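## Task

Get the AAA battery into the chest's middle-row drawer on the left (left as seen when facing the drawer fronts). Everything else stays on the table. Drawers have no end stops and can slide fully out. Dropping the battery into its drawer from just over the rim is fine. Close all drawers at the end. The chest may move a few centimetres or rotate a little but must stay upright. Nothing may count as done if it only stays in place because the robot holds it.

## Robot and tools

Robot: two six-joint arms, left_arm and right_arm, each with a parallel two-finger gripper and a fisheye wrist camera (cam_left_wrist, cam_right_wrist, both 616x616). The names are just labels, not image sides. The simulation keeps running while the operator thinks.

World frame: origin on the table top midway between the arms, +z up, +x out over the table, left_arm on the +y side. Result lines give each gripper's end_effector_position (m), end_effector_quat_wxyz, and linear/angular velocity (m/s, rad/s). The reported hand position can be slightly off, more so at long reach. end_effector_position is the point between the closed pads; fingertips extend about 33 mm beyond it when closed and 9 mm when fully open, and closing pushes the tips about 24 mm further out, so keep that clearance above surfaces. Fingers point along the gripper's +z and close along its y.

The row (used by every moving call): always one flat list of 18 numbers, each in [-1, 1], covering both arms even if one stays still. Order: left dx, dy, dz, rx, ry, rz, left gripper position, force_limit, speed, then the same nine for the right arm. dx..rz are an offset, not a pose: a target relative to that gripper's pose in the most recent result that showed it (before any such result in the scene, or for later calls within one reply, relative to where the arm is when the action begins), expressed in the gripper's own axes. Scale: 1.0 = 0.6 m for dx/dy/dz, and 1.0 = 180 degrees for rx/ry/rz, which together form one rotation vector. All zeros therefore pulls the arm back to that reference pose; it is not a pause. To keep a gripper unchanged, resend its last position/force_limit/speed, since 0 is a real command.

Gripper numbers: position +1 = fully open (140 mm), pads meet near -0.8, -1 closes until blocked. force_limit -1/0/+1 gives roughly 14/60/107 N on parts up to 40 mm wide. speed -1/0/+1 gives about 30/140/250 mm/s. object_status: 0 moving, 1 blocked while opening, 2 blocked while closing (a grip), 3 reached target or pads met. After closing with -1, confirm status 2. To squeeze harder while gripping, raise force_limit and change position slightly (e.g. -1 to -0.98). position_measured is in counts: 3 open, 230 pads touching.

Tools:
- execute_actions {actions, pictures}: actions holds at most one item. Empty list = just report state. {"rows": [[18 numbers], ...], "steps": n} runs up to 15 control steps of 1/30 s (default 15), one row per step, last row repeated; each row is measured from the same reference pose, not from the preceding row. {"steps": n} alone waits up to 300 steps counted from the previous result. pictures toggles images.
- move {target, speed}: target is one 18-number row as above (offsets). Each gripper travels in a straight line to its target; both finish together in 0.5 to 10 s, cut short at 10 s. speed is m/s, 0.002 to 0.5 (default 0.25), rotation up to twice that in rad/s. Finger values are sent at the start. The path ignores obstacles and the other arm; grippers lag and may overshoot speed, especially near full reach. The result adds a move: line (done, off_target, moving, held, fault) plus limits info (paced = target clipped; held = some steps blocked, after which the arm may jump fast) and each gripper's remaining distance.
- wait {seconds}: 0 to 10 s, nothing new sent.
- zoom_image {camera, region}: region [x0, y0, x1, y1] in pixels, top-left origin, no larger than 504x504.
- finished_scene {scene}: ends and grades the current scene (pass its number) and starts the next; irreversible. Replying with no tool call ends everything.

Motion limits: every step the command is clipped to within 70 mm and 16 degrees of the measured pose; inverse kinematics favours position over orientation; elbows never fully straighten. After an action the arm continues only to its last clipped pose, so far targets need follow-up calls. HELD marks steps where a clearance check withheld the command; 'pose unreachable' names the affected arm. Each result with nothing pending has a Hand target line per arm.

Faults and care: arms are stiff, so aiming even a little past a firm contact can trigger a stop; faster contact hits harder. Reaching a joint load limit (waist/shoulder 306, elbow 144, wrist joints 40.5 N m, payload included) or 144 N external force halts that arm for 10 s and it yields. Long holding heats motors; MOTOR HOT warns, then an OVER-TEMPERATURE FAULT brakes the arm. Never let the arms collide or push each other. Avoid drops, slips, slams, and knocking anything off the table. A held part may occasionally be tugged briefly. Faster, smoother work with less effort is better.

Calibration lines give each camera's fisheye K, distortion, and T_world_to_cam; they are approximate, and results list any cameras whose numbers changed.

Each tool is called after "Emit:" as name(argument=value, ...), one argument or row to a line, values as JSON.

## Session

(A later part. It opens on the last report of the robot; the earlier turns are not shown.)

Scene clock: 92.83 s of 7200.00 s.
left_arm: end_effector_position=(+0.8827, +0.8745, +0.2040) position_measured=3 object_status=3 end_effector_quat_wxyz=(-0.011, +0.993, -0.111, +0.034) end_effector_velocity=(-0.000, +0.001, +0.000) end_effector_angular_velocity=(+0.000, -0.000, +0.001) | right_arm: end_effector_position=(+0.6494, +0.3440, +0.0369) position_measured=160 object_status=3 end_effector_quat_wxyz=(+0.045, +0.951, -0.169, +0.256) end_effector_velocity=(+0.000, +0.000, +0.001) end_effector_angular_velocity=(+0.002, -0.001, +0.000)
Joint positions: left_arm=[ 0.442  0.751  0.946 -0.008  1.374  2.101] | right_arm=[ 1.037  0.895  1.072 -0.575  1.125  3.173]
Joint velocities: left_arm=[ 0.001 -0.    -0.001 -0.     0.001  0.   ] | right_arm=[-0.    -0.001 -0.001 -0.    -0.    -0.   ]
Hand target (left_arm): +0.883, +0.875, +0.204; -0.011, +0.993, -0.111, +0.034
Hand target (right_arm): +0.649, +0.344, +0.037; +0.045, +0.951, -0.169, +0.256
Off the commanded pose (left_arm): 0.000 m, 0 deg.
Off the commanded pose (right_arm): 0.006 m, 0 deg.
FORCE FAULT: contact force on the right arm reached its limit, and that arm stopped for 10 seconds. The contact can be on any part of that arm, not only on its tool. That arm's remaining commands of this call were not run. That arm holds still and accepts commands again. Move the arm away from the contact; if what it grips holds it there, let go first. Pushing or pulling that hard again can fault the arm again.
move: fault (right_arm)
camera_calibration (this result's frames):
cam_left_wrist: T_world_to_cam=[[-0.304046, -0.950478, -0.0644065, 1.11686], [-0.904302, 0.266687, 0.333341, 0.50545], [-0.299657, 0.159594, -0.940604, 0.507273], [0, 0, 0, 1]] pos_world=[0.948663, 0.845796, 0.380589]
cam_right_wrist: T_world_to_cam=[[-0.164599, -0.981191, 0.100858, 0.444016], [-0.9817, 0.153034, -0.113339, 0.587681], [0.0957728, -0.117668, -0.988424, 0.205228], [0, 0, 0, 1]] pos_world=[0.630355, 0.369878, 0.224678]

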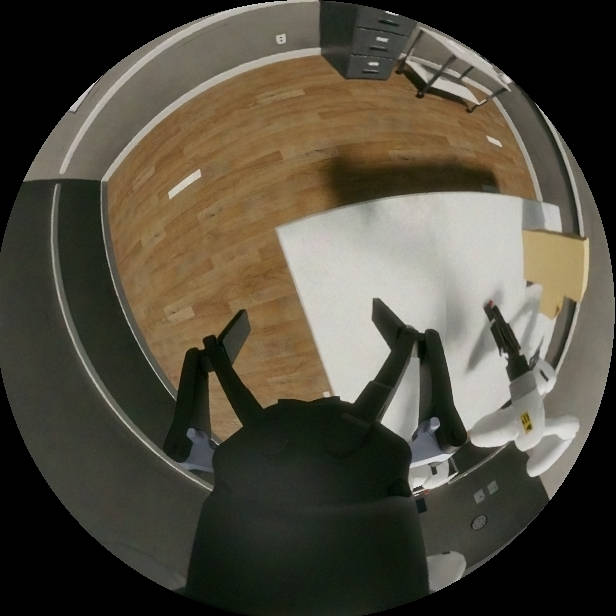

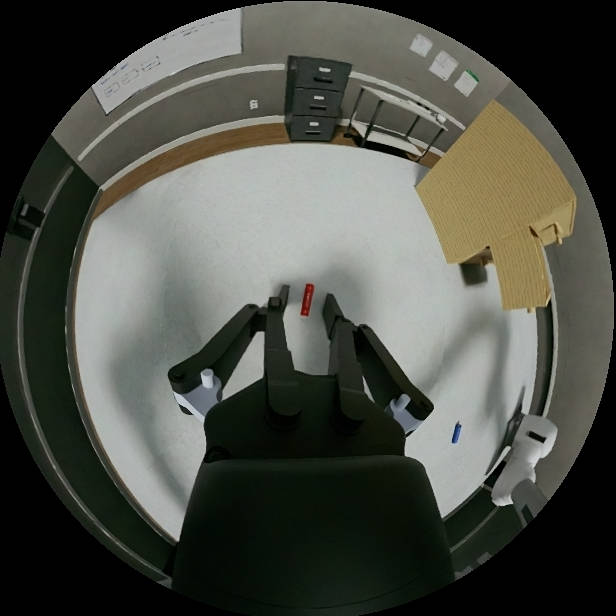

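Emit:
move(
  target=[0,0,0,0,0,0,1,0,0,0.006,0,-0.011,0,0,0,-0.25,0,0.5],
  speed=0.02,
)

Emit:
execute_actions(
  actions=[
    {"rows":[[0,0,0,0,0,0,1,0,0,0,0,0,0,0,0,-1,-0.3,-0.5]],"steps":15},
  ],
  pictures=false,
)

Emit:
wait(
  seconds=0.4,
)

Emit:
zoom_image(
  camera="cam_right_wrist",
  region=[240,240,380,360],
)

Scene clock: 97.57 s of 7200.00 s.
left_arm: end_effector_position=(+0.8827, +0.8745, +0.2040) position_measured=3 object_status=3 end_effector_quat_wxyz=(-0.011, +0.993, -0.111, +0.034) end_effector_velocity=(-0.000, -0.000, -0.000) end_effector_angular_velocity=(-0.000, +0.000, -0.000) | right_arm: end_effector_position=(+0.6492, +0.3441, +0.0444) position_measured=160 object_status=3 end_effector_quat_wxyz=(+0.045, +0.951, -0.169, +0.256) end_effector_velocity=(+0.000, -0.000, -0.000) end_effector_angular_velocity=(-0.000, +0.000, -0.000)
Joint positions: left_arm=[ 0.442  0.751  0.946 -0.008  1.374  2.101] | right_arm=[ 1.037  0.89   1.067 -0.573  1.133  3.168]
Joint velocities: left_arm=[-0.  0.  0. -0.  0. -0.] | right_arm=[-0. -0.  0.  0. -0. -0.]
Hand target (left_arm): +0.883, +0.875, +0.204; -0.011, +0.993, -0.111, +0.034
Hand target (right_arm): +0.649, +0.344, +0.044; +0.045, +0.951, -0.169, +0.256
Off the commanded pose (left_arm): 0.000 m, 0 deg.
Off the commanded pose (right_arm): 0.000 m, 0 deg.
After step 90, 1.03 s passed at rest.
move: done
camera_calibration (this result's frames):
cam_left_wrist: T_world_to_cam=[[-0.304046, -0.950478, -0.0644066, 1.11686], [-0.904302, 0.266687, 0.333341, 0.50545], [-0.299657, 0.159594, -0.940604, 0.507273], [0, 0, 0, 1]] pos_world=[0.948663, 0.845796, 0.380589]
cam_right_wrist: T_world_to_cam=[[-0.164621, -0.981191, 0.100819, 0.443294], [-0.981694, 0.153057, -0.113362, 0.588349], [0.0957991, -0.117635, -0.988425, 0.212692], [0, 0, 0, 1]] pos_world=[0.630179, 0.369925, 0.232234]

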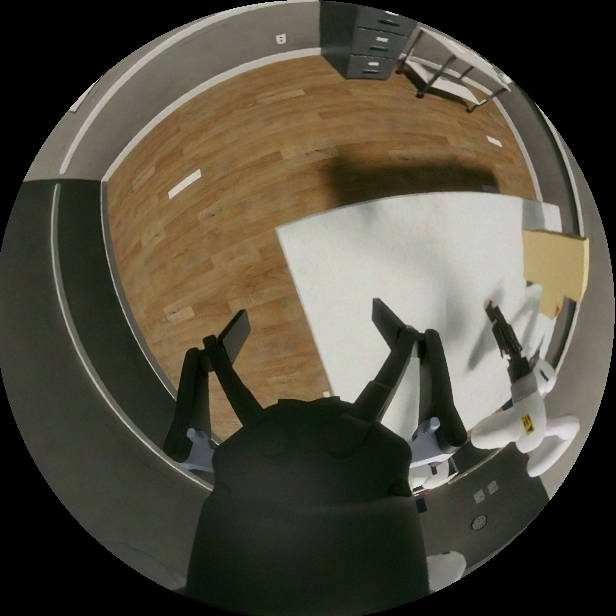

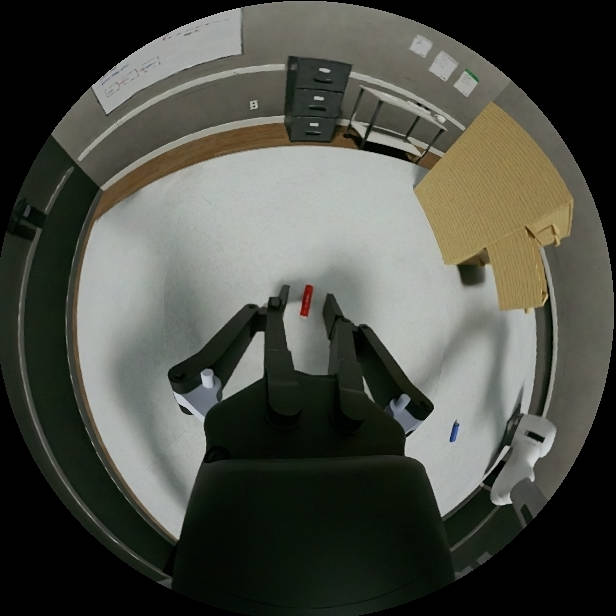

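Scene clock: 98.07 s of 7200.00 s.
left_arm: end_effector_position=(+0.8827, +0.8745, +0.2040) position_measured=3 object_status=3 end_effector_quat_wxyz=(-0.011, +0.993, -0.111, +0.034) end_effector_velocity=(-0.000, -0.001, -0.000) end_effector_angular_velocity=(-0.000, +0.001, -0.001) | right_arm: end_effector_position=(+0.6493, +0.3441, +0.0446) position_measured=221 object_status=0 end_effector_quat_wxyz=(+0.044, +0.951, -0.169, +0.256) end_effector_velocity=(+0.001, +0.002, +0.004) end_effector_angular_velocity=(+0.005, -0.003, +0.000)
Joint positions: left_arm=[ 0.442  0.751  0.946 -0.008  1.374  2.101] | right_arm=[ 1.037  0.89   1.067 -0.573  1.133  3.168]
Joint velocities: left_arm=[-0.     0.     0.     0.     0.001  0.   ] | right_arm=[ 0.    -0.002 -0.003  0.    -0.     0.   ]
Hand target (left_arm): +0.883, +0.875, +0.204; -0.011, +0.993, -0.111, +0.034
Hand target (right_arm): +0.649, +0.344, +0.044; +0.045, +0.951, -0.169, +0.256
Off the commanded pose (left_arm): 0.000 m, 0 deg.
Off the commanded pose (right_arm): 0.000 m, 0 deg.
Steps of this call (steps 1 to 15: all 15 steps of this action). Readings (end_effector_position | what the end effector reports):
1: left_arm (+0.8827, +0.8745, +0.2040) | right_arm (+0.6492, +0.3441, +0.0444) | left_arm position_measured=3 object_status=3 | right_arm position_measured=160 object_status=0
2: left_arm (+0.8827, +0.8745, +0.2040) | right_arm (+0.6492, +0.3441, +0.0444) | left_arm position_measured=3 object_status=3 | right_arm position_measured=162 object_status=0
4: left_arm (+0.8827, +0.8745, +0.2040) | right_arm (+0.6492, +0.3441, +0.0444) | left_arm position_measured=3 object_status=3 | right_arm position_measured=171 object_status=0
8: left_arm (+0.8827, +0.8745, +0.2040) | right_arm (+0.6492, +0.3441, +0.0444) | left_arm position_measured=3 object_status=3 | right_arm position_measured=189 object_status=0
15: the state above

Scene clock: 98.47 s of 7200.00 s.
left_arm: end_effector_position=(+0.8827, +0.8745, +0.2040) position_measured=3 object_status=3 end_effector_quat_wxyz=(-0.011, +0.993, -0.111, +0.034) end_effector_velocity=(+0.001, -0.003, -0.000) end_effector_angular_velocity=(-0.000, +0.001, -0.003) | right_arm: end_effector_position=(+0.6493, +0.3442, +0.0449) position_measured=232 object_status=3 end_effector_quat_wxyz=(+0.044, +0.951, -0.169, +0.256) end_effector_velocity=(+0.000, -0.001, -0.002) end_effector_angular_velocity=(-0.003, +0.002, -0.001)
Joint positions: left_arm=[ 0.442  0.751  0.946 -0.008  1.374  2.101] | right_arm=[ 1.037  0.89   1.067 -0.573  1.133  3.168]
Joint velocities: left_arm=[-0.003 -0.     0.001  0.    -0.     0.   ] | right_arm=[-0.001  0.001  0.001  0.     0.001 -0.   ]
Hand target (left_arm): +0.883, +0.875, +0.204; -0.011, +0.993, -0.111, +0.034
Hand target (right_arm): +0.649, +0.344, +0.044; +0.045, +0.951, -0.169, +0.256
Off the commanded pose (left_arm): 0.000 m, 0 deg.
Off the commanded pose (right_arm): 0.000 m, 0 deg.
Steps of this call (steps 1 to 12: nothing new was sent). Readings (end_effector_position | what the end effector reports):
1: left_arm (+0.8827, +0.8745, +0.2040) | right_arm (+0.6493, +0.3443, +0.0449) | left_arm position_measured=3 object_status=3 | right_arm position_measured=225 object_status=0
2: left_arm (+0.8827, +0.8745, +0.2040) | right_arm (+0.6496, +0.3446, +0.0460) | left_arm position_measured=3 object_status=3 | right_arm position_measured=230 object_status=0
4: left_arm (+0.8827, +0.8745, +0.2040) | right_arm (+0.6495, +0.3446, +0.0458) | left_arm position_measured=3 object_status=3 | right_arm position_measured=232 object_status=0
8: left_arm (+0.8827, +0.8745, +0.2040) | right_arm (+0.6494, +0.3444, +0.0452) | left_arm position_measured=3 object_status=3 | right_arm position_measured=232 object_status=3
12: the state above
camera_calibration (this result's frames):
cam_left_wrist: T_world_to_cam=[[-0.304046, -0.950478, -0.0644065, 1.11686], [-0.904302, 0.266687, 0.333341, 0.505449], [-0.299656, 0.159594, -0.940604, 0.507273], [0, 0, 0, 1]] pos_world=[0.948663, 0.845796, 0.380589]
cam_right_wrist: T_world_to_cam=[[-0.164583, -0.981242, 0.100385, 0.443438], [-0.981662, 0.153024, -0.11368, 0.588461], [0.0961859, -0.117254, -0.988433, 0.212764], [0, 0, 0, 1]] pos_world=[0.630188, 0.370018, 0.232685]

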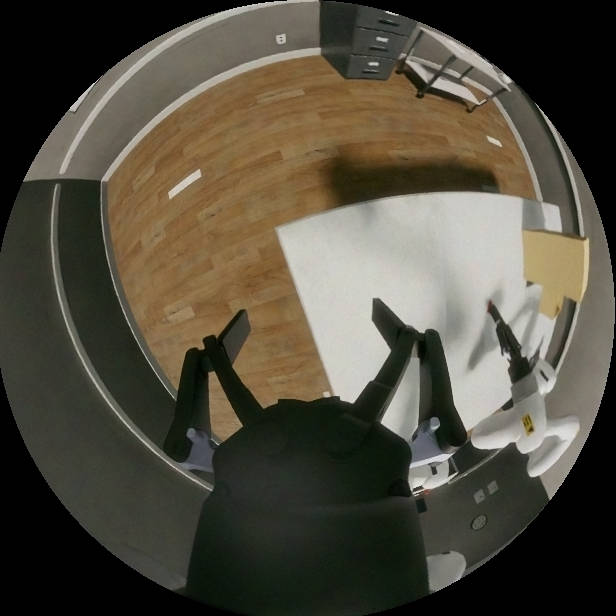

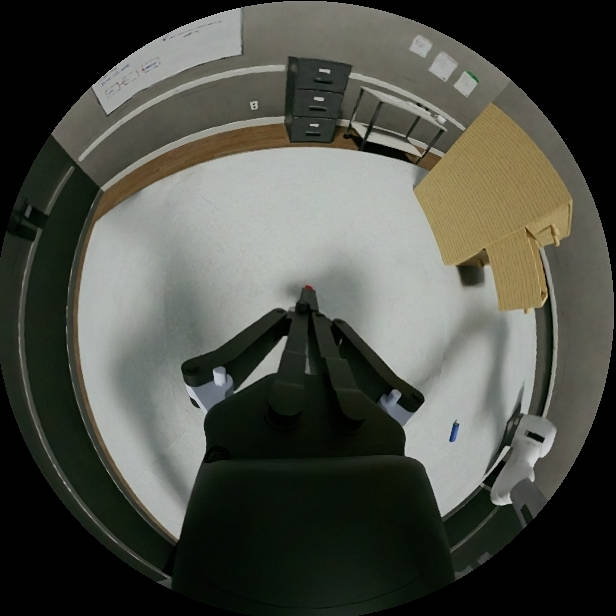

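Region (240, 240, 380, 360) of cam_right_wrist's 616x616 image, scaled by 3.600, with more detail than that image has; it fills the top 432 rows of this view, and the rest is white.

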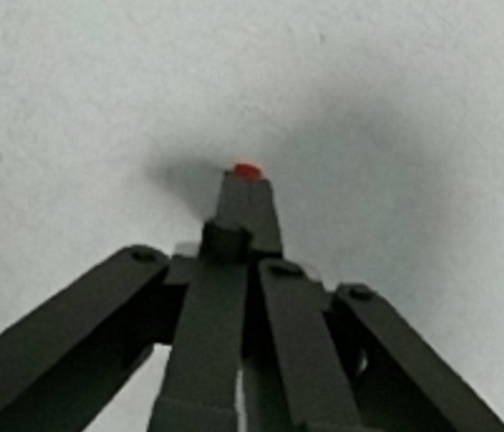

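Emit:
execute_actions(
  actions=[
    {"rows":[[0,0,0,0,0,0,1,0,0,0,0,0,0,0,0,-0.45,-0.3,0.3]],"steps":12},
  ],
  pictures=false,
)

Emit:
move(
  target=[0,0,0,0,0,0,1,0,0,-0.005,0,0.0085,0,0,0,-0.45,-0.3,0.3],
  speed=0.01,
)

Emit:
zoom_image(
  camera="cam_right_wrist",
  region=[240,240,380,360],
)

Emit:
execute_actions(
  actions=[
    {"rows":[[0,0,0,0,0,0,1,0,0,0,0,0,0,0,0,-1,-0.3,-0.5]],"steps":15},
  ],
  pictures=false,
)

Emit:
wait(
  seconds=0.3,
)

Emit:
zoom_image(
  camera="cam_right_wrist",
  region=[240,240,380,360],
)

Scene clock: 104.63 s of 7200.00 s.
left_arm: end_effector_position=(+0.8827, +0.8745, +0.2040) position_measured=3 object_status=3 end_effector_quat_wxyz=(-0.011, +0.993, -0.111, +0.034) end_effector_velocity=(-0.000, +0.000, -0.000) end_effector_angular_velocity=(-0.000, +0.000, +0.000) | right_arm: end_effector_position=(+0.6494, +0.3441, +0.0446) position_measured=186 object_status=0 end_effector_quat_wxyz=(+0.044, +0.951, -0.169, +0.256) end_effector_velocity=(+0.001, +0.001, +0.003) end_effector_angular_velocity=(+0.002, -0.002, -0.000)
Joint positions: left_arm=[ 0.442  0.751  0.946 -0.008  1.374  2.101] | right_arm=[ 1.037  0.89   1.067 -0.573  1.133  3.168]
Joint velocities: left_arm=[ 0.  0.  0. -0. -0.  0.] | right_arm=[ 0.    -0.002 -0.002 -0.001  0.001  0.   ]
Hand target (left_arm): +0.883, +0.875, +0.204; -0.011, +0.993, -0.111, +0.034
Hand target (right_arm): +0.649, +0.344, +0.045; +0.044, +0.951, -0.169, +0.256
Off the commanded pose (left_arm): 0.000 m, 0 deg.
Off the commanded pose (right_arm): 0.000 m, 0 deg.
Steps of this call (steps 1 to 90: nothing new was sent; then 2.77 s passed at rest; steps 91 to 102: all 12 steps of this action). Readings (end_effector_position | what the end effector reports):
91: left_arm (+0.8827, +0.8745, +0.2040) | right_arm (+0.6492, +0.3441, +0.0444) | left_arm position_measured=3 object_status=3 | right_arm position_measured=232 object_status=0
92: left_arm (+0.8827, +0.8745, +0.2040) | right_arm (+0.6492, +0.3441, +0.0444) | left_arm position_measured=3 object_status=3 | right_arm position_measured=232 object_status=0
94: left_arm (+0.8827, +0.8745, +0.2040) | right_arm (+0.6485, +0.3433, +0.0419) | left_arm position_measured=3 object_status=3 | right_arm position_measured=211 object_status=0
98: left_arm (+0.8827, +0.8745, +0.2040) | right_arm (+0.6491, +0.3439, +0.0438) | left_arm position_measured=3 object_status=3 | right_arm position_measured=186 object_status=0
102: the state above

Scene clock: 105.67 s of 7200.00 s.
left_arm: end_effector_position=(+0.8827, +0.8745, +0.2040) position_measured=3 object_status=3 end_effector_quat_wxyz=(-0.011, +0.993, -0.111, +0.034) end_effector_velocity=(+0.000, -0.001, +0.000) end_effector_angular_velocity=(-0.000, +0.001, -0.001) | right_arm: end_effector_position=(+0.6494, +0.3442, +0.0389) position_measured=186 object_status=3 end_effector_quat_wxyz=(+0.044, +0.951, -0.169, +0.256) end_effector_velocity=(+0.000, +0.001, +0.001) end_effector_angular_velocity=(+0.002, -0.001, +0.000)
Joint positions: left_arm=[ 0.442  0.751  0.946 -0.008  1.374  2.101] | right_arm=[ 1.037  0.894  1.071 -0.575  1.126  3.172]
Joint velocities: left_arm=[-0.001  0.    -0.    -0.     0.001  0.   ] | right_arm=[ 0.    -0.    -0.001  0.    -0.     0.   ]
Hand target (left_arm): +0.883, +0.875, +0.204; -0.011, +0.993, -0.111, +0.034
Hand target (right_arm): +0.649, +0.344, +0.039; +0.044, +0.951, -0.169, +0.256
Off the commanded pose (left_arm): 0.000 m, 0 deg.
Off the commanded pose (right_arm): 0.000 m, 0 deg.
move: done
camera_calibration (this result's frames):
cam_left_wrist: T_world_to_cam=[[-0.304046, -0.950478, -0.0644064, 1.11686], [-0.904302, 0.266687, 0.333341, 0.50545], [-0.299656, 0.159594, -0.940604, 0.507273], [0, 0, 0, 1]] pos_world=[0.948663, 0.845796, 0.380589]
cam_right_wrist: T_world_to_cam=[[-0.164692, -0.981216, 0.100456, 0.444032], [-0.98165, 0.15313, -0.113644, 0.587802], [0.0961266, -0.117329, -0.98843, 0.206901], [0, 0, 0, 1]] pos_world=[0.630256, 0.369957, 0.226702]

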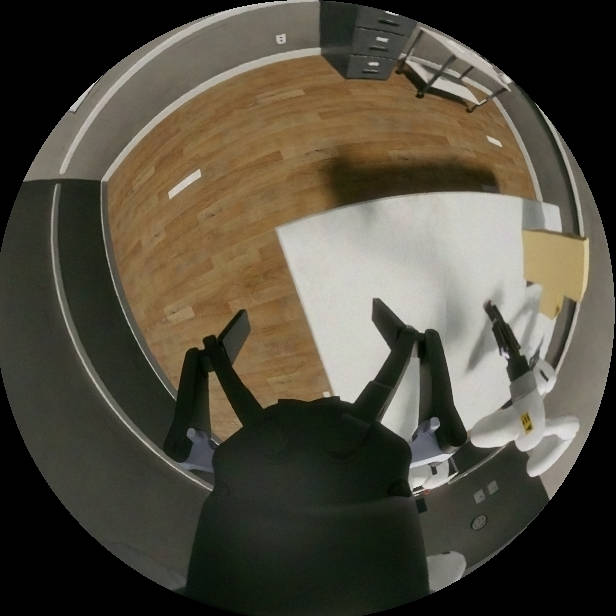

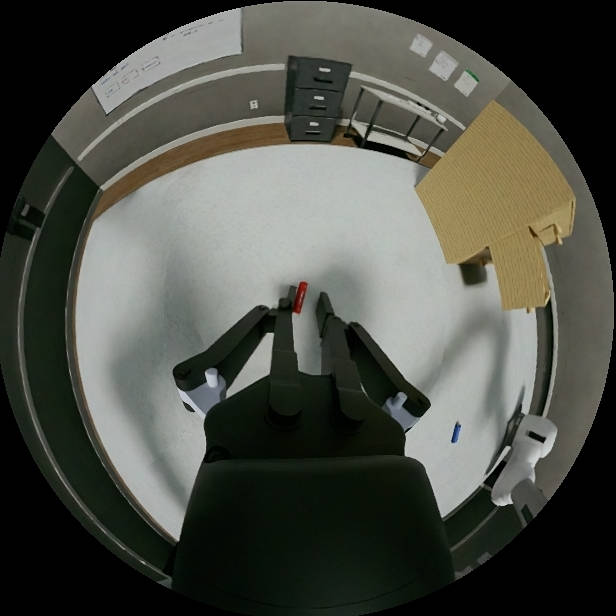

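Region (240, 240, 380, 360) of cam_right_wrist's 616x616 image, scaled by 3.600, with more detail than that image has; it fills the top 432 rows of this view, and the rest is white.

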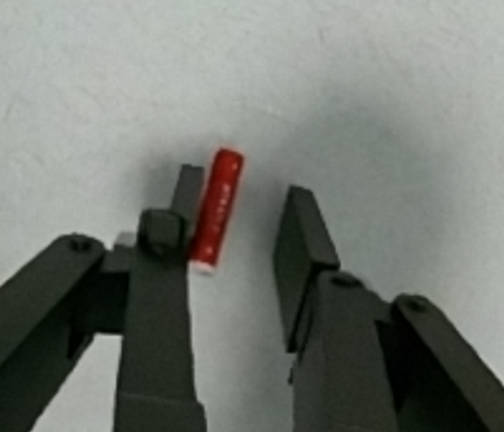

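Scene clock: 106.17 s of 7200.00 s.
left_arm: end_effector_position=(+0.8827, +0.8745, +0.2040) position_measured=3 object_status=3 end_effector_quat_wxyz=(-0.011, +0.993, -0.111, +0.034) end_effector_velocity=(+0.000, -0.000, -0.000) end_effector_angular_velocity=(-0.000, +0.000, -0.000) | right_arm: end_effector_position=(+0.6494, +0.3442, +0.0389) position_measured=220 object_status=2 end_effector_quat_wxyz=(+0.044, +0.951, -0.169, +0.256) end_effector_velocity=(-0.000, +0.000, -0.000) end_effector_angular_velocity=(+0.000, +0.000, +0.000)
Joint positions: left_arm=[ 0.442  0.751  0.946 -0.008  1.374  2.101] | right_arm=[ 1.037  0.894  1.071 -0.575  1.126  3.172]
Joint velocities: left_arm=[-0. -0.  0. -0.  0. -0.] | right_arm=[ 0.  0. -0.  0. -0.  0.]
Hand target (left_arm): +0.883, +0.875, +0.204; -0.011, +0.993, -0.111, +0.034
Hand target (right_arm): +0.649, +0.344, +0.039; +0.044, +0.951, -0.169, +0.256
Off the commanded pose (left_arm): 0.000 m, 0 deg.
Off the commanded pose (right_arm): 0.000 m, 0 deg.
Steps of this call (steps 1 to 15: all 15 steps of this action). Readings (end_effector_position | what the end effector reports):
1: left_arm (+0.8827, +0.8745, +0.2040) | right_arm (+0.6494, +0.3442, +0.0389) | left_arm position_measured=3 object_status=3 | right_arm position_measured=186 object_status=0
2: left_arm (+0.8827, +0.8745, +0.2040) | right_arm (+0.6494, +0.3442, +0.0389) | left_arm position_measured=3 object_status=3 | right_arm position_measured=187 object_status=0
4: left_arm (+0.8827, +0.8745, +0.2040) | right_arm (+0.6494, +0.3442, +0.0389) | left_arm position_measured=3 object_status=3 | right_arm position_measured=196 object_status=0
8: left_arm (+0.8827, +0.8745, +0.2040) | right_arm (+0.6494, +0.3442, +0.0389) | left_arm position_measured=3 object_status=3 | right_arm position_measured=215 object_status=0
15: the state above

Scene clock: 106.47 s of 7200.00 s.
left_arm: end_effector_position=(+0.8827, +0.8745, +0.2040) position_measured=3 object_status=3 end_effector_quat_wxyz=(-0.011, +0.993, -0.111, +0.034) end_effector_velocity=(+0.000, -0.000, -0.000) end_effector_angular_velocity=(-0.000, +0.000, -0.000) | right_arm: end_effector_position=(+0.6494, +0.3442, +0.0389) position_measured=220 object_status=2 end_effector_quat_wxyz=(+0.044, +0.951, -0.169, +0.256) end_effector_velocity=(+0.000, -0.000, +0.000) end_effector_angular_velocity=(+0.000, -0.000, -0.000)
Joint positions: left_arm=[ 0.442  0.751  0.946 -0.008  1.374  2.101] | right_arm=[ 1.037  0.894  1.071 -0.575  1.126  3.172]
Joint velocities: left_arm=[-0.  0.  0.  0. -0. -0.] | right_arm=[-0.     0.    -0.001 -0.     0.    -0.   ]
Hand target (left_arm): +0.883, +0.875, +0.204; -0.011, +0.993, -0.111, +0.034
Hand target (right_arm): +0.649, +0.344, +0.039; +0.044, +0.951, -0.169, +0.256
Off the commanded pose (left_arm): 0.000 m, 0 deg.
Off the commanded pose (right_arm): 0.000 m, 0 deg.
Steps of this call (steps 1 to 9: nothing new was sent). Readings (end_effector_position | what the end effector reports):
1: left_arm (+0.8827, +0.8745, +0.2040) | right_arm (+0.6494, +0.3442, +0.0389) | left_arm position_measured=3 object_status=3 | right_arm position_measured=220 object_status=2
2: left_arm (+0.8827, +0.8745, +0.2040) | right_arm (+0.6494, +0.3442, +0.0389) | left_arm position_measured=3 object_status=3 | right_arm position_measured=220 object_status=2
4: left_arm (+0.8827, +0.8745, +0.2040) | right_arm (+0.6494, +0.3442, +0.0389) | left_arm position_measured=3 object_status=3 | right_arm position_measured=220 object_status=2
8: left_arm (+0.8827, +0.8745, +0.2040) | right_arm (+0.6494, +0.3442, +0.0389) | left_arm position_measured=3 object_status=3 | right_arm position_measured=220 object_status=2
9: the state above
camera_calibration (this result's frames):
cam_left_wrist: T_world_to_cam=[[-0.304046, -0.950478, -0.0644064, 1.11686], [-0.904302, 0.266687, 0.333341, 0.505449], [-0.299656, 0.159594, -0.940604, 0.507273], [0, 0, 0, 1]] pos_world=[0.948663, 0.845796, 0.380589]
cam_right_wrist: T_world_to_cam=[[-0.164674, -0.981218, 0.100465, 0.444023], [-0.98165, 0.153107, -0.113674, 0.587814], [0.0961566, -0.117341, -0.988426, 0.20689], [0, 0, 0, 1]] pos_world=[0.630253, 0.369962, 0.226706]

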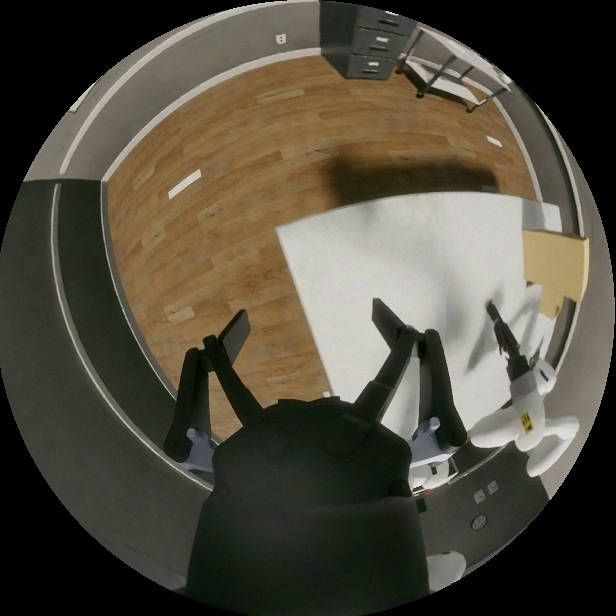

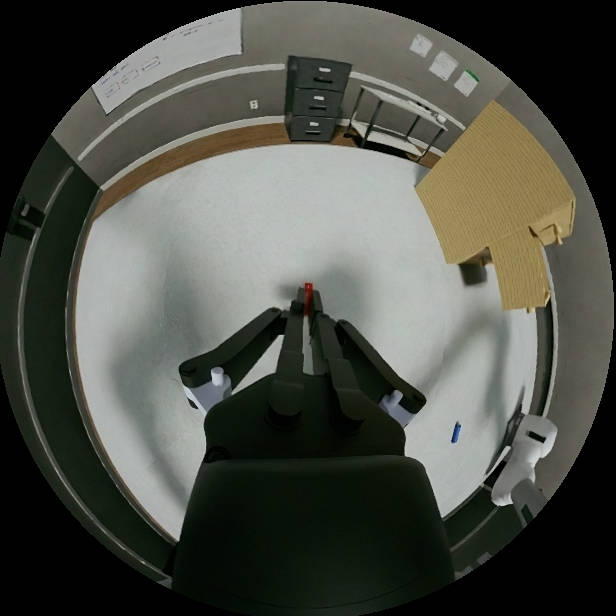

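Region (240, 240, 380, 360) of cam_right_wrist's 616x616 image, scaled by 3.600, with more detail than that image has; it fills the top 432 rows of this view, and the rest is white.

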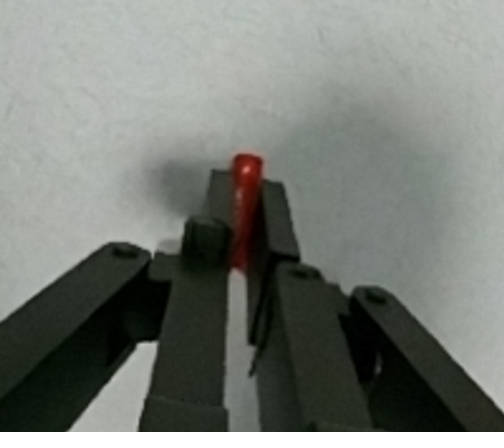

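Emit:
move(
  target=[0,0,0,0,0,0,1,0,0,0.131,0.097,-0.331,0.056,0,-0.096,-1,-0.3,-0.5],
  speed=0.15,
)

Emit:
move(
  target=[0,0,0,0,0,0,1,0,0,0.0,0.553,0,0,0,0,-1,-0.3,-0.5],
  speed=0.15,
)

Emit:
zoom_image(
  camera="cam_right_wrist",
  region=[200,180,420,360],
)

Scene clock: 113.33 s of 7200.00 s.
left_arm: end_effector_position=(+0.8827, +0.8745, +0.2040) position_measured=3 object_status=3 end_effector_quat_wxyz=(-0.011, +0.993, -0.111, +0.034) end_effector_velocity=(+0.001, -0.002, -0.000) end_effector_angular_velocity=(+0.000, +0.000, -0.003) | right_arm: end_effector_position=(+0.5996, +0.2999, +0.2501) position_measured=220 object_status=2 end_effector_quat_wxyz=(-0.001, +0.965, -0.001, +0.261) end_effector_velocity=(-0.000, -0.000, +0.000) end_effector_angular_velocity=(-0.000, -0.000, +0.000)
Joint positions: left_arm=[ 0.442  0.751  0.946 -0.008  1.374  2.101] | right_arm=[ 1.034  0.578  1.235 -0.502  1.082  2.764]
Joint velocities: left_arm=[-0.003  0.    -0.     0.    -0.     0.   ] | right_arm=[ 0.    -0.001  0.001 -0.    -0.    -0.   ]
Hand target (left_arm): +0.883, +0.875, +0.204; -0.011, +0.993, -0.111, +0.034
Hand target (right_arm): +0.600, +0.300, +0.250; -0.001, +0.965, -0.001, +0.261
Off the commanded pose (left_arm): 0.000 m, 0 deg.
Off the commanded pose (right_arm): 0.000 m, 0 deg.
After step 90, 2.07 s passed at rest.
move: done
camera_calibration (this result's frames):
cam_left_wrist: T_world_to_cam=[[-0.304046, -0.950478, -0.0644063, 1.11686], [-0.904302, 0.266687, 0.333341, 0.505449], [-0.299657, 0.159594, -0.940604, 0.507273], [0, 0, 0, 1]] pos_world=[0.948663, 0.845796, 0.380589]
cam_right_wrist: T_world_to_cam=[[0.180627, -0.978423, 0.100314, 0.163289], [-0.974741, -0.191696, -0.114593, 0.669192], [0.13135, -0.0770816, -0.988335, 0.382027], [0, 0, 0, 1]] pos_world=[0.572615, 0.317495, 0.437875]

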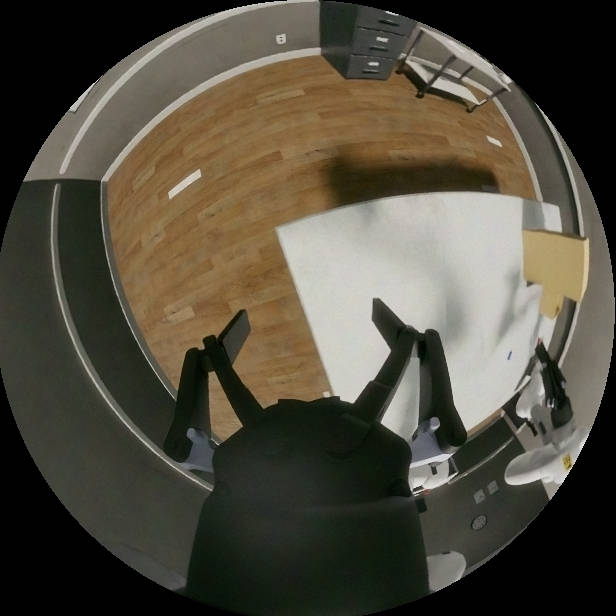

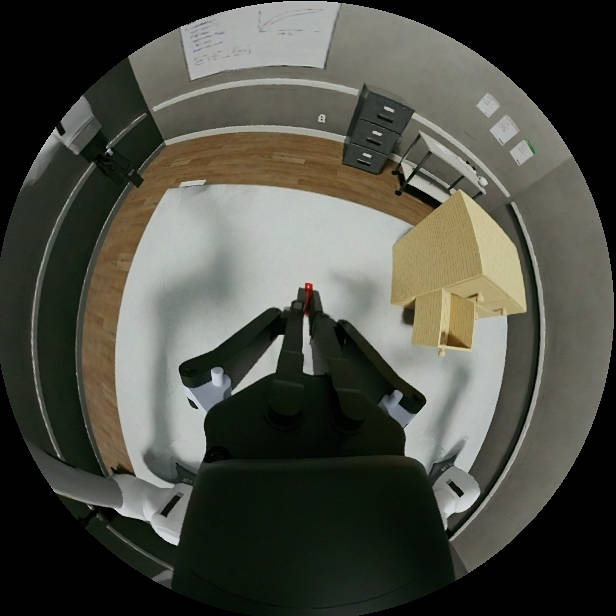

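Scene clock: 115.87 s of 7200.00 s.
left_arm: end_effector_position=(+0.8827, +0.8745, +0.2040) position_measured=3 object_status=3 end_effector_quat_wxyz=(-0.011, +0.993, -0.111, +0.034) end_effector_velocity=(-0.000, +0.001, +0.000) end_effector_angular_velocity=(+0.000, -0.001, +0.001) | right_arm: end_effector_position=(+0.5988, -0.0319, +0.2492) position_measured=220 object_status=2 end_effector_quat_wxyz=(-0.001, +0.965, -0.001, +0.261) end_effector_velocity=(-0.000, -0.000, -0.000) end_effector_angular_velocity=(-0.000, +0.000, +0.000)
Joint positions: left_arm=[ 0.442  0.751  0.946 -0.008  1.374  2.101] | right_arm=[ 0.745  0.171  1.818 -0.48   0.799  2.568]
Joint velocities: left_arm=[ 0.001 -0.    -0.001 -0.     0.    -0.   ] | right_arm=[-0.    -0.001  0.001  0.    -0.    -0.   ]
Hand target (left_arm): +0.883, +0.875, +0.204; -0.011, +0.993, -0.111, +0.034
Hand target (right_arm): +0.599, -0.032, +0.249; -0.001, +0.965, -0.001, +0.261
Off the commanded pose (left_arm): 0.000 m, 0 deg.
Off the commanded pose (right_arm): 0.000 m, 0 deg.
move: done
camera_calibration (this result's frames):
cam_left_wrist: T_world_to_cam=[[-0.304046, -0.950478, -0.0644065, 1.11686], [-0.904302, 0.266687, 0.333341, 0.50545], [-0.299656, 0.159594, -0.940604, 0.507273], [0, 0, 0, 1]] pos_world=[0.948663, 0.845796, 0.380589]
cam_right_wrist: T_world_to_cam=[[0.18092, -0.9783, 0.100983, -0.161444], [-0.974674, -0.192072, -0.114538, 0.60467], [0.131448, -0.0777037, -0.988273, 0.355581], [0, 0, 0, 1]] pos_world=[0.571824, -0.0141701, 0.436972]

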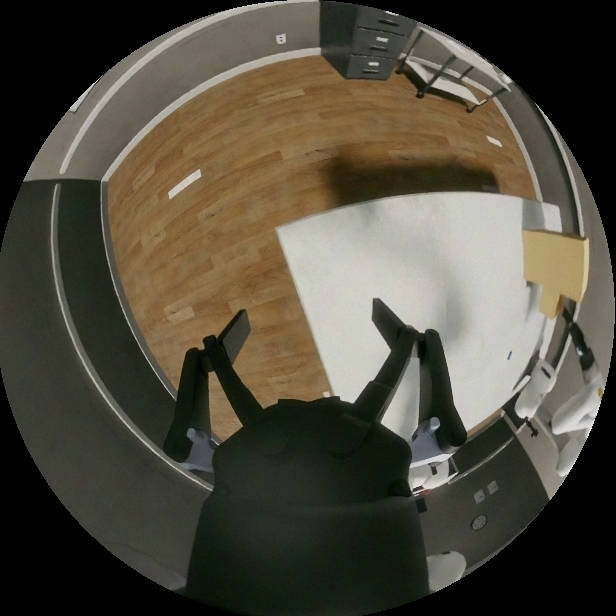

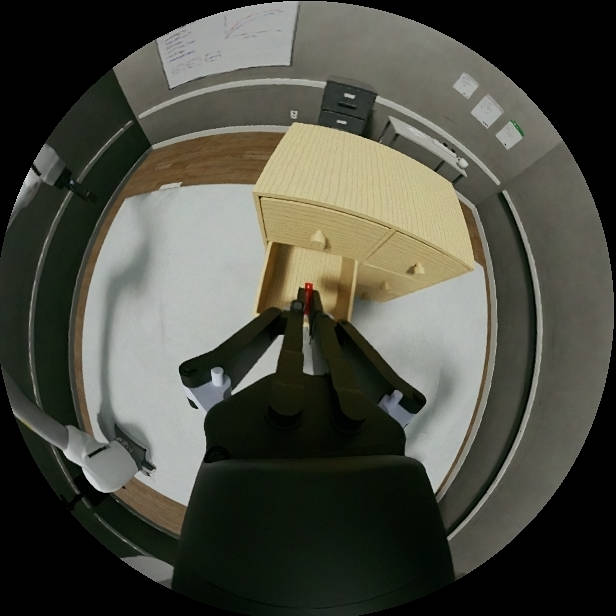

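Region (200, 180, 420, 360) of cam_right_wrist's 616x616 image, scaled by 2.291, with more detail than that image has; it fills the top 412 rows of this view, and the rest is white.

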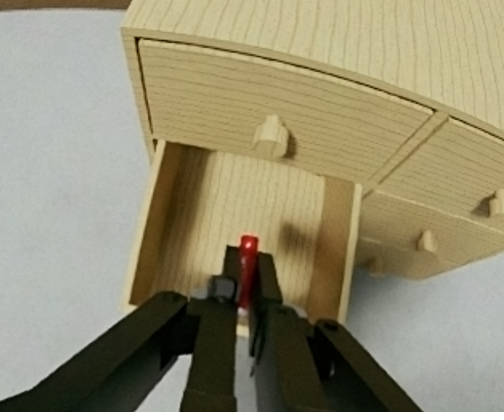

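Emit:
move(
  target=[0,0,0,0,0,0,1,0,0,0.0135,0,0.037,0,0,0,-1,-0.3,-0.5],
  speed=0.04,
)

Emit:
zoom_image(
  camera="cam_right_wrist",
  region=[200,180,420,360],
)

Scene clock: 119.20 s of 7200.00 s.
left_arm: end_effector_position=(+0.8827, +0.8745, +0.2040) position_measured=3 object_status=3 end_effector_quat_wxyz=(-0.011, +0.993, -0.111, +0.034) end_effector_velocity=(+0.001, -0.002, +0.000) end_effector_angular_velocity=(+0.000, -0.001, -0.003) | right_arm: end_effector_position=(+0.6170, -0.0319, +0.2340) position_measured=220 object_status=2 end_effector_quat_wxyz=(-0.001, +0.965, -0.001, +0.261) end_effector_velocity=(-0.000, -0.000, -0.001) end_effector_angular_velocity=(-0.001, +0.001, +0.000)
Joint positions: left_arm=[ 0.442  0.751  0.946 -0.008  1.374  2.101] | right_arm=[ 0.726  0.202  1.81  -0.483  0.771  2.561]
Joint velocities: left_arm=[-0.003  0.    -0.001 -0.    -0.    -0.   ] | right_arm=[ 0.     0.     0.001 -0.     0.    -0.   ]
Hand target (left_arm): +0.883, +0.875, +0.204; -0.011, +0.993, -0.111, +0.034
Hand target (right_arm): +0.617, -0.032, +0.234; -0.001, +0.965, -0.001, +0.261
Off the commanded pose (left_arm): 0.000 m, 0 deg.
Off the commanded pose (right_arm): 0.000 m, 0 deg.
move: done
camera_calibration (this result's frames):
cam_left_wrist: T_world_to_cam=[[-0.304046, -0.950478, -0.0644066, 1.11686], [-0.904302, 0.266687, 0.333341, 0.505449], [-0.299657, 0.159594, -0.940604, 0.507273], [0, 0, 0, 1]] pos_world=[0.948663, 0.845796, 0.380589]
cam_right_wrist: T_world_to_cam=[[0.180961, -0.978287, 0.101036, -0.163237], [-0.974666, -0.192119, -0.114527, 0.62063], [0.131452, -0.0777516, -0.988269, 0.338212], [0, 0, 0, 1]] pos_world=[0.589988, -0.0141607, 0.421817]

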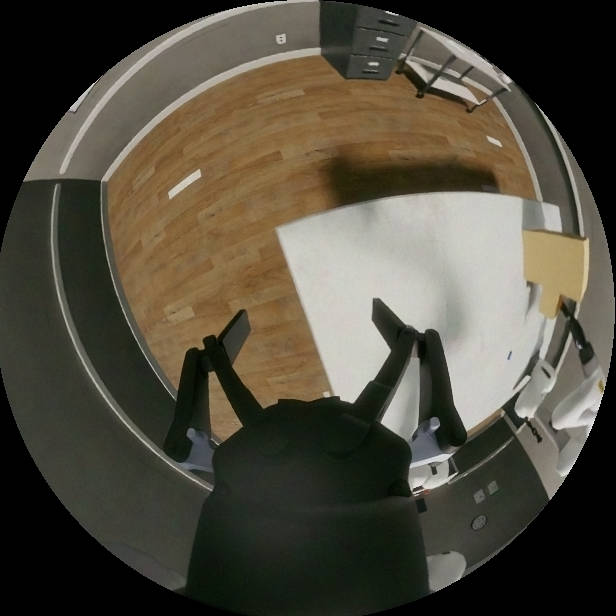

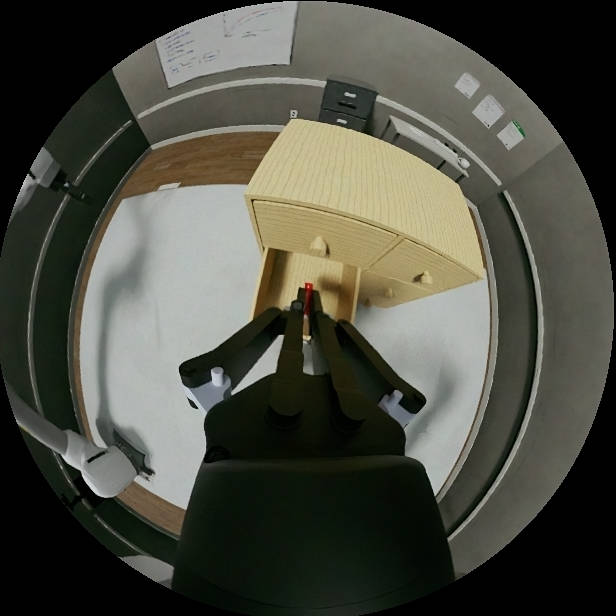

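Region (200, 180, 420, 360) of cam_right_wrist's 616x616 image, scaled by 2.291, with more detail than that image has; it fills the top 412 rows of this view, and the rest is white.

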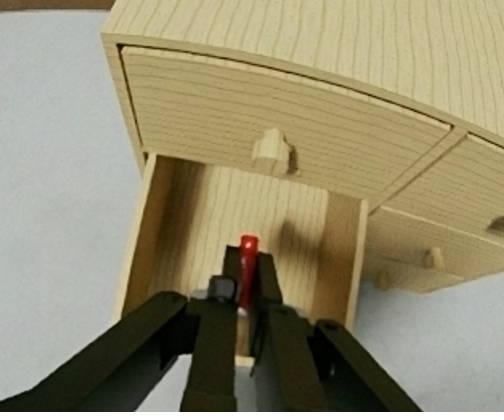

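Inside the front wall now. Release, then back off.

Emit:
execute_actions(
  actions=[
    {"rows":[[0,0,0,0,0,0,1,0,0,0,0,0,0,0,0,-0.25,0,0.3]],"steps":15},
  ],
)

Emit:
move(
  target=[0,0,0,0,0,0,1,0,0,-0.09,0,-0.12,0,0,0,-0.25,0,0.3],
  speed=0.15,
)

Emit:
zoom_image(
  camera="cam_right_wrist",
  region=[180,150,440,360],
)

Scene clock: 121.50 s of 7200.00 s.
left_arm: end_effector_position=(+0.8827, +0.8745, +0.2040) position_measured=3 object_status=3 end_effector_quat_wxyz=(-0.011, +0.993, -0.111, +0.034) end_effector_velocity=(-0.000, -0.001, -0.001) end_effector_angular_velocity=(-0.000, +0.001, -0.000) | right_arm: end_effector_position=(+0.6170, -0.0319, +0.2340) position_measured=160 object_status=3 end_effector_quat_wxyz=(-0.001, +0.965, -0.001, +0.261) end_effector_velocity=(+0.000, +0.000, +0.000) end_effector_angular_velocity=(+0.001, -0.000, -0.000)
Joint positions: left_arm=[ 0.442  0.751  0.946 -0.008  1.374  2.101] | right_arm=[ 0.726  0.202  1.81  -0.483  0.771  2.561]
Joint velocities: left_arm=[-0.001  0.     0.001  0.    -0.    -0.   ] | right_arm=[ 0.     0.    -0.     0.    -0.001  0.001]
Hand target (left_arm): +0.883, +0.875, +0.204; -0.011, +0.993, -0.111, +0.034
Hand target (right_arm): +0.617, -0.032, +0.234; -0.001, +0.965, -0.001, +0.261
Off the commanded pose (left_arm): 0.000 m, 0 deg.
Off the commanded pose (right_arm): 0.000 m, 0 deg.
Steps of this call (steps 1 to 54: nothing new was sent; steps 55 to 69: all 15 steps of this action). Readings (end_effector_position | what the end effector reports):
55: left_arm (+0.8827, +0.8745, +0.2040) | right_arm (+0.6170, -0.0319, +0.2340) | left_arm position_measured=3 object_status=3 | right_arm position_measured=220 object_status=0
56: left_arm (+0.8827, +0.8745, +0.2040) | right_arm (+0.6170, -0.0319, +0.2340) | left_arm position_measured=3 object_status=3 | right_arm position_measured=220 object_status=0
58: left_arm (+0.8827, +0.8745, +0.2040) | right_arm (+0.6170, -0.0319, +0.2340) | left_arm position_measured=3 object_status=3 | right_arm position_measured=198 object_status=0
62: left_arm (+0.8827, +0.8745, +0.2040) | right_arm (+0.6170, -0.0319, +0.2340) | left_arm position_measured=3 object_status=3 | right_arm position_measured=162 object_status=0
69: the state above
camera_calibration (this result's frames):
cam_left_wrist: T_world_to_cam=[[-0.304046, -0.950478, -0.0644064, 1.11686], [-0.904302, 0.266687, 0.333341, 0.50545], [-0.299657, 0.159594, -0.940604, 0.507273], [0, 0, 0, 1]] pos_world=[0.948663, 0.845796, 0.380589]
cam_right_wrist: T_world_to_cam=[[0.180958, -0.978287, 0.101035, -0.163237], [-0.974666, -0.192117, -0.114529, 0.620633], [0.131453, -0.0777504, -0.988269, 0.338212], [0, 0, 0, 1]] pos_world=[0.58999, -0.0141628, 0.421817]

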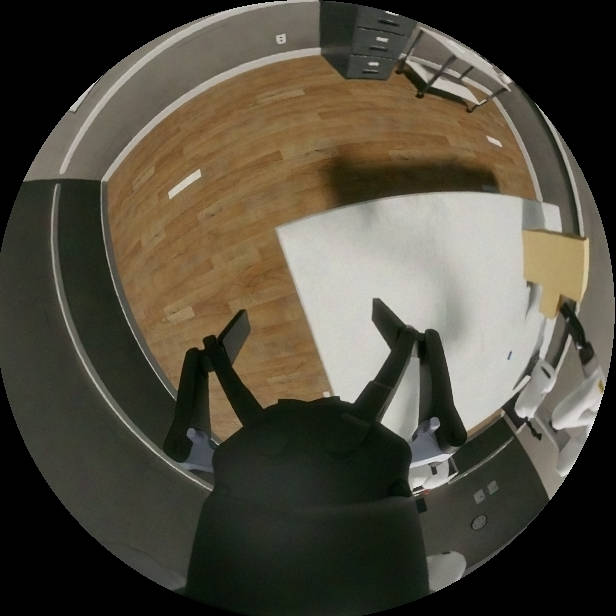

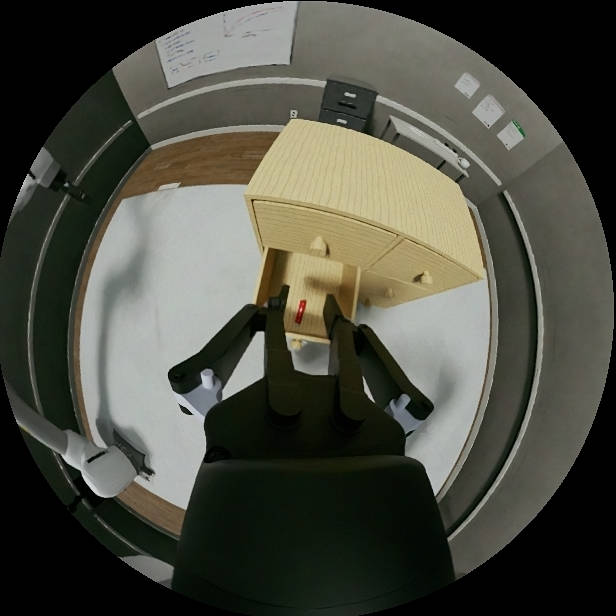

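Scene clock: 122.63 s of 7200.00 s.
left_arm: end_effector_position=(+0.8827, +0.8745, +0.2040) position_measured=3 object_status=3 end_effector_quat_wxyz=(-0.011, +0.993, -0.111, +0.034) end_effector_velocity=(-0.000, +0.000, +0.000) end_effector_angular_velocity=(+0.000, -0.000, +0.000) | right_arm: end_effector_position=(+0.5341, -0.0318, +0.2692) position_measured=160 object_status=3 end_effector_quat_wxyz=(-0.001, +0.965, -0.001, +0.261) end_effector_velocity=(-0.001, -0.000, -0.001) end_effector_angular_velocity=(-0.002, +0.002, +0.001)
Joint positions: left_arm=[ 0.442  0.751  0.946 -0.008  1.374  2.101] | right_arm=[ 0.82   0.089  1.873 -0.495  0.854  2.634]
Joint velocities: left_arm=[ 0. -0. -0.  0. -0. -0.] | right_arm=[ 0.001  0.001  0.001 -0.     0.001 -0.   ]
Hand target (left_arm): +0.883, +0.875, +0.204; -0.011, +0.993, -0.111, +0.034
Hand target (right_arm): +0.534, -0.032, +0.269; -0.001, +0.965, -0.001, +0.261
Off the commanded pose (left_arm): 0.000 m, 0 deg.
Off the commanded pose (right_arm): 0.000 m, 0 deg.
move: done
camera_calibration (this result's frames):
cam_left_wrist: T_world_to_cam=[[-0.304046, -0.950478, -0.0644063, 1.11686], [-0.904302, 0.266687, 0.333341, 0.50545], [-0.299657, 0.159594, -0.940604, 0.507273], [0, 0, 0, 1]] pos_world=[0.948663, 0.845796, 0.380589]
cam_right_wrist: T_world_to_cam=[[0.180843, -0.978329, 0.10084, -0.151572], [-0.974689, -0.191979, -0.114565, 0.543976], [0.131442, -0.0775693, -0.988284, 0.383917], [0, 0, 0, 1]] pos_world=[0.507156, -0.0140756, 0.457024]

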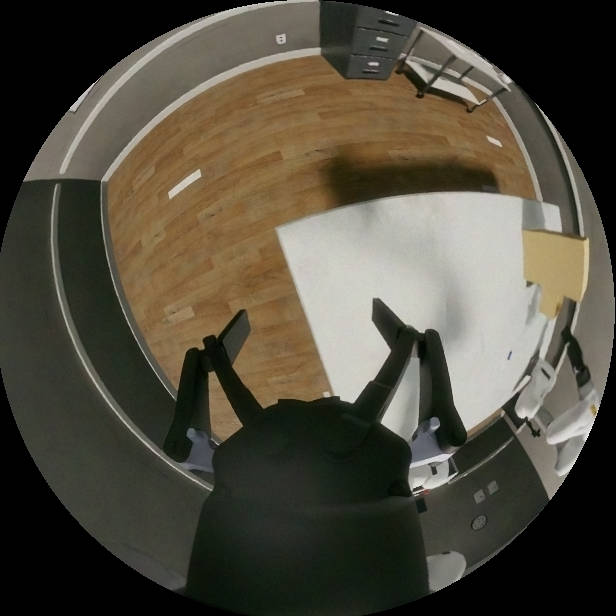

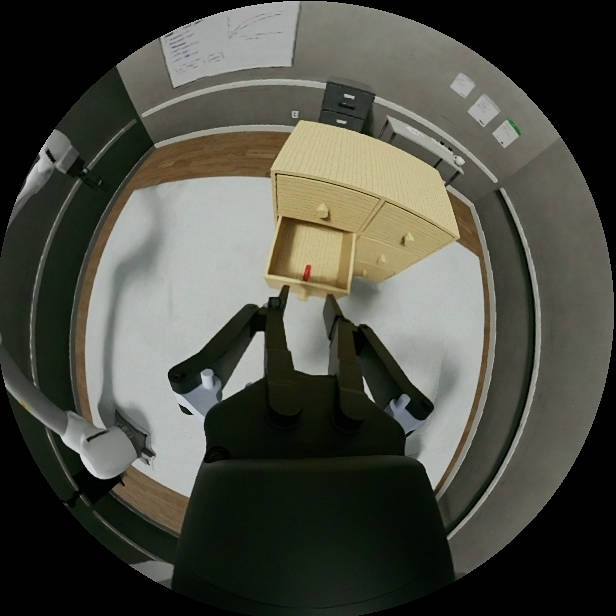

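Region (180, 150, 440, 360) of cam_right_wrist's 616x616 image, scaled by 1.938, with more detail than that image has; it fills the top 407 rows of this view, and the rest is white.

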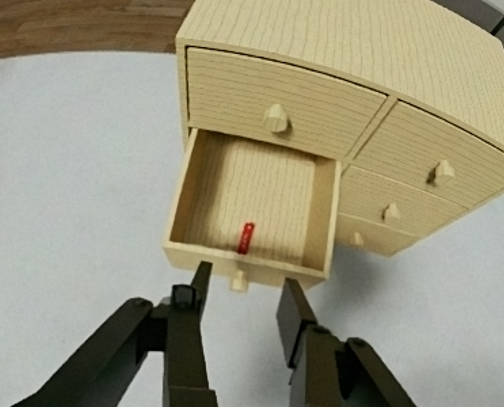

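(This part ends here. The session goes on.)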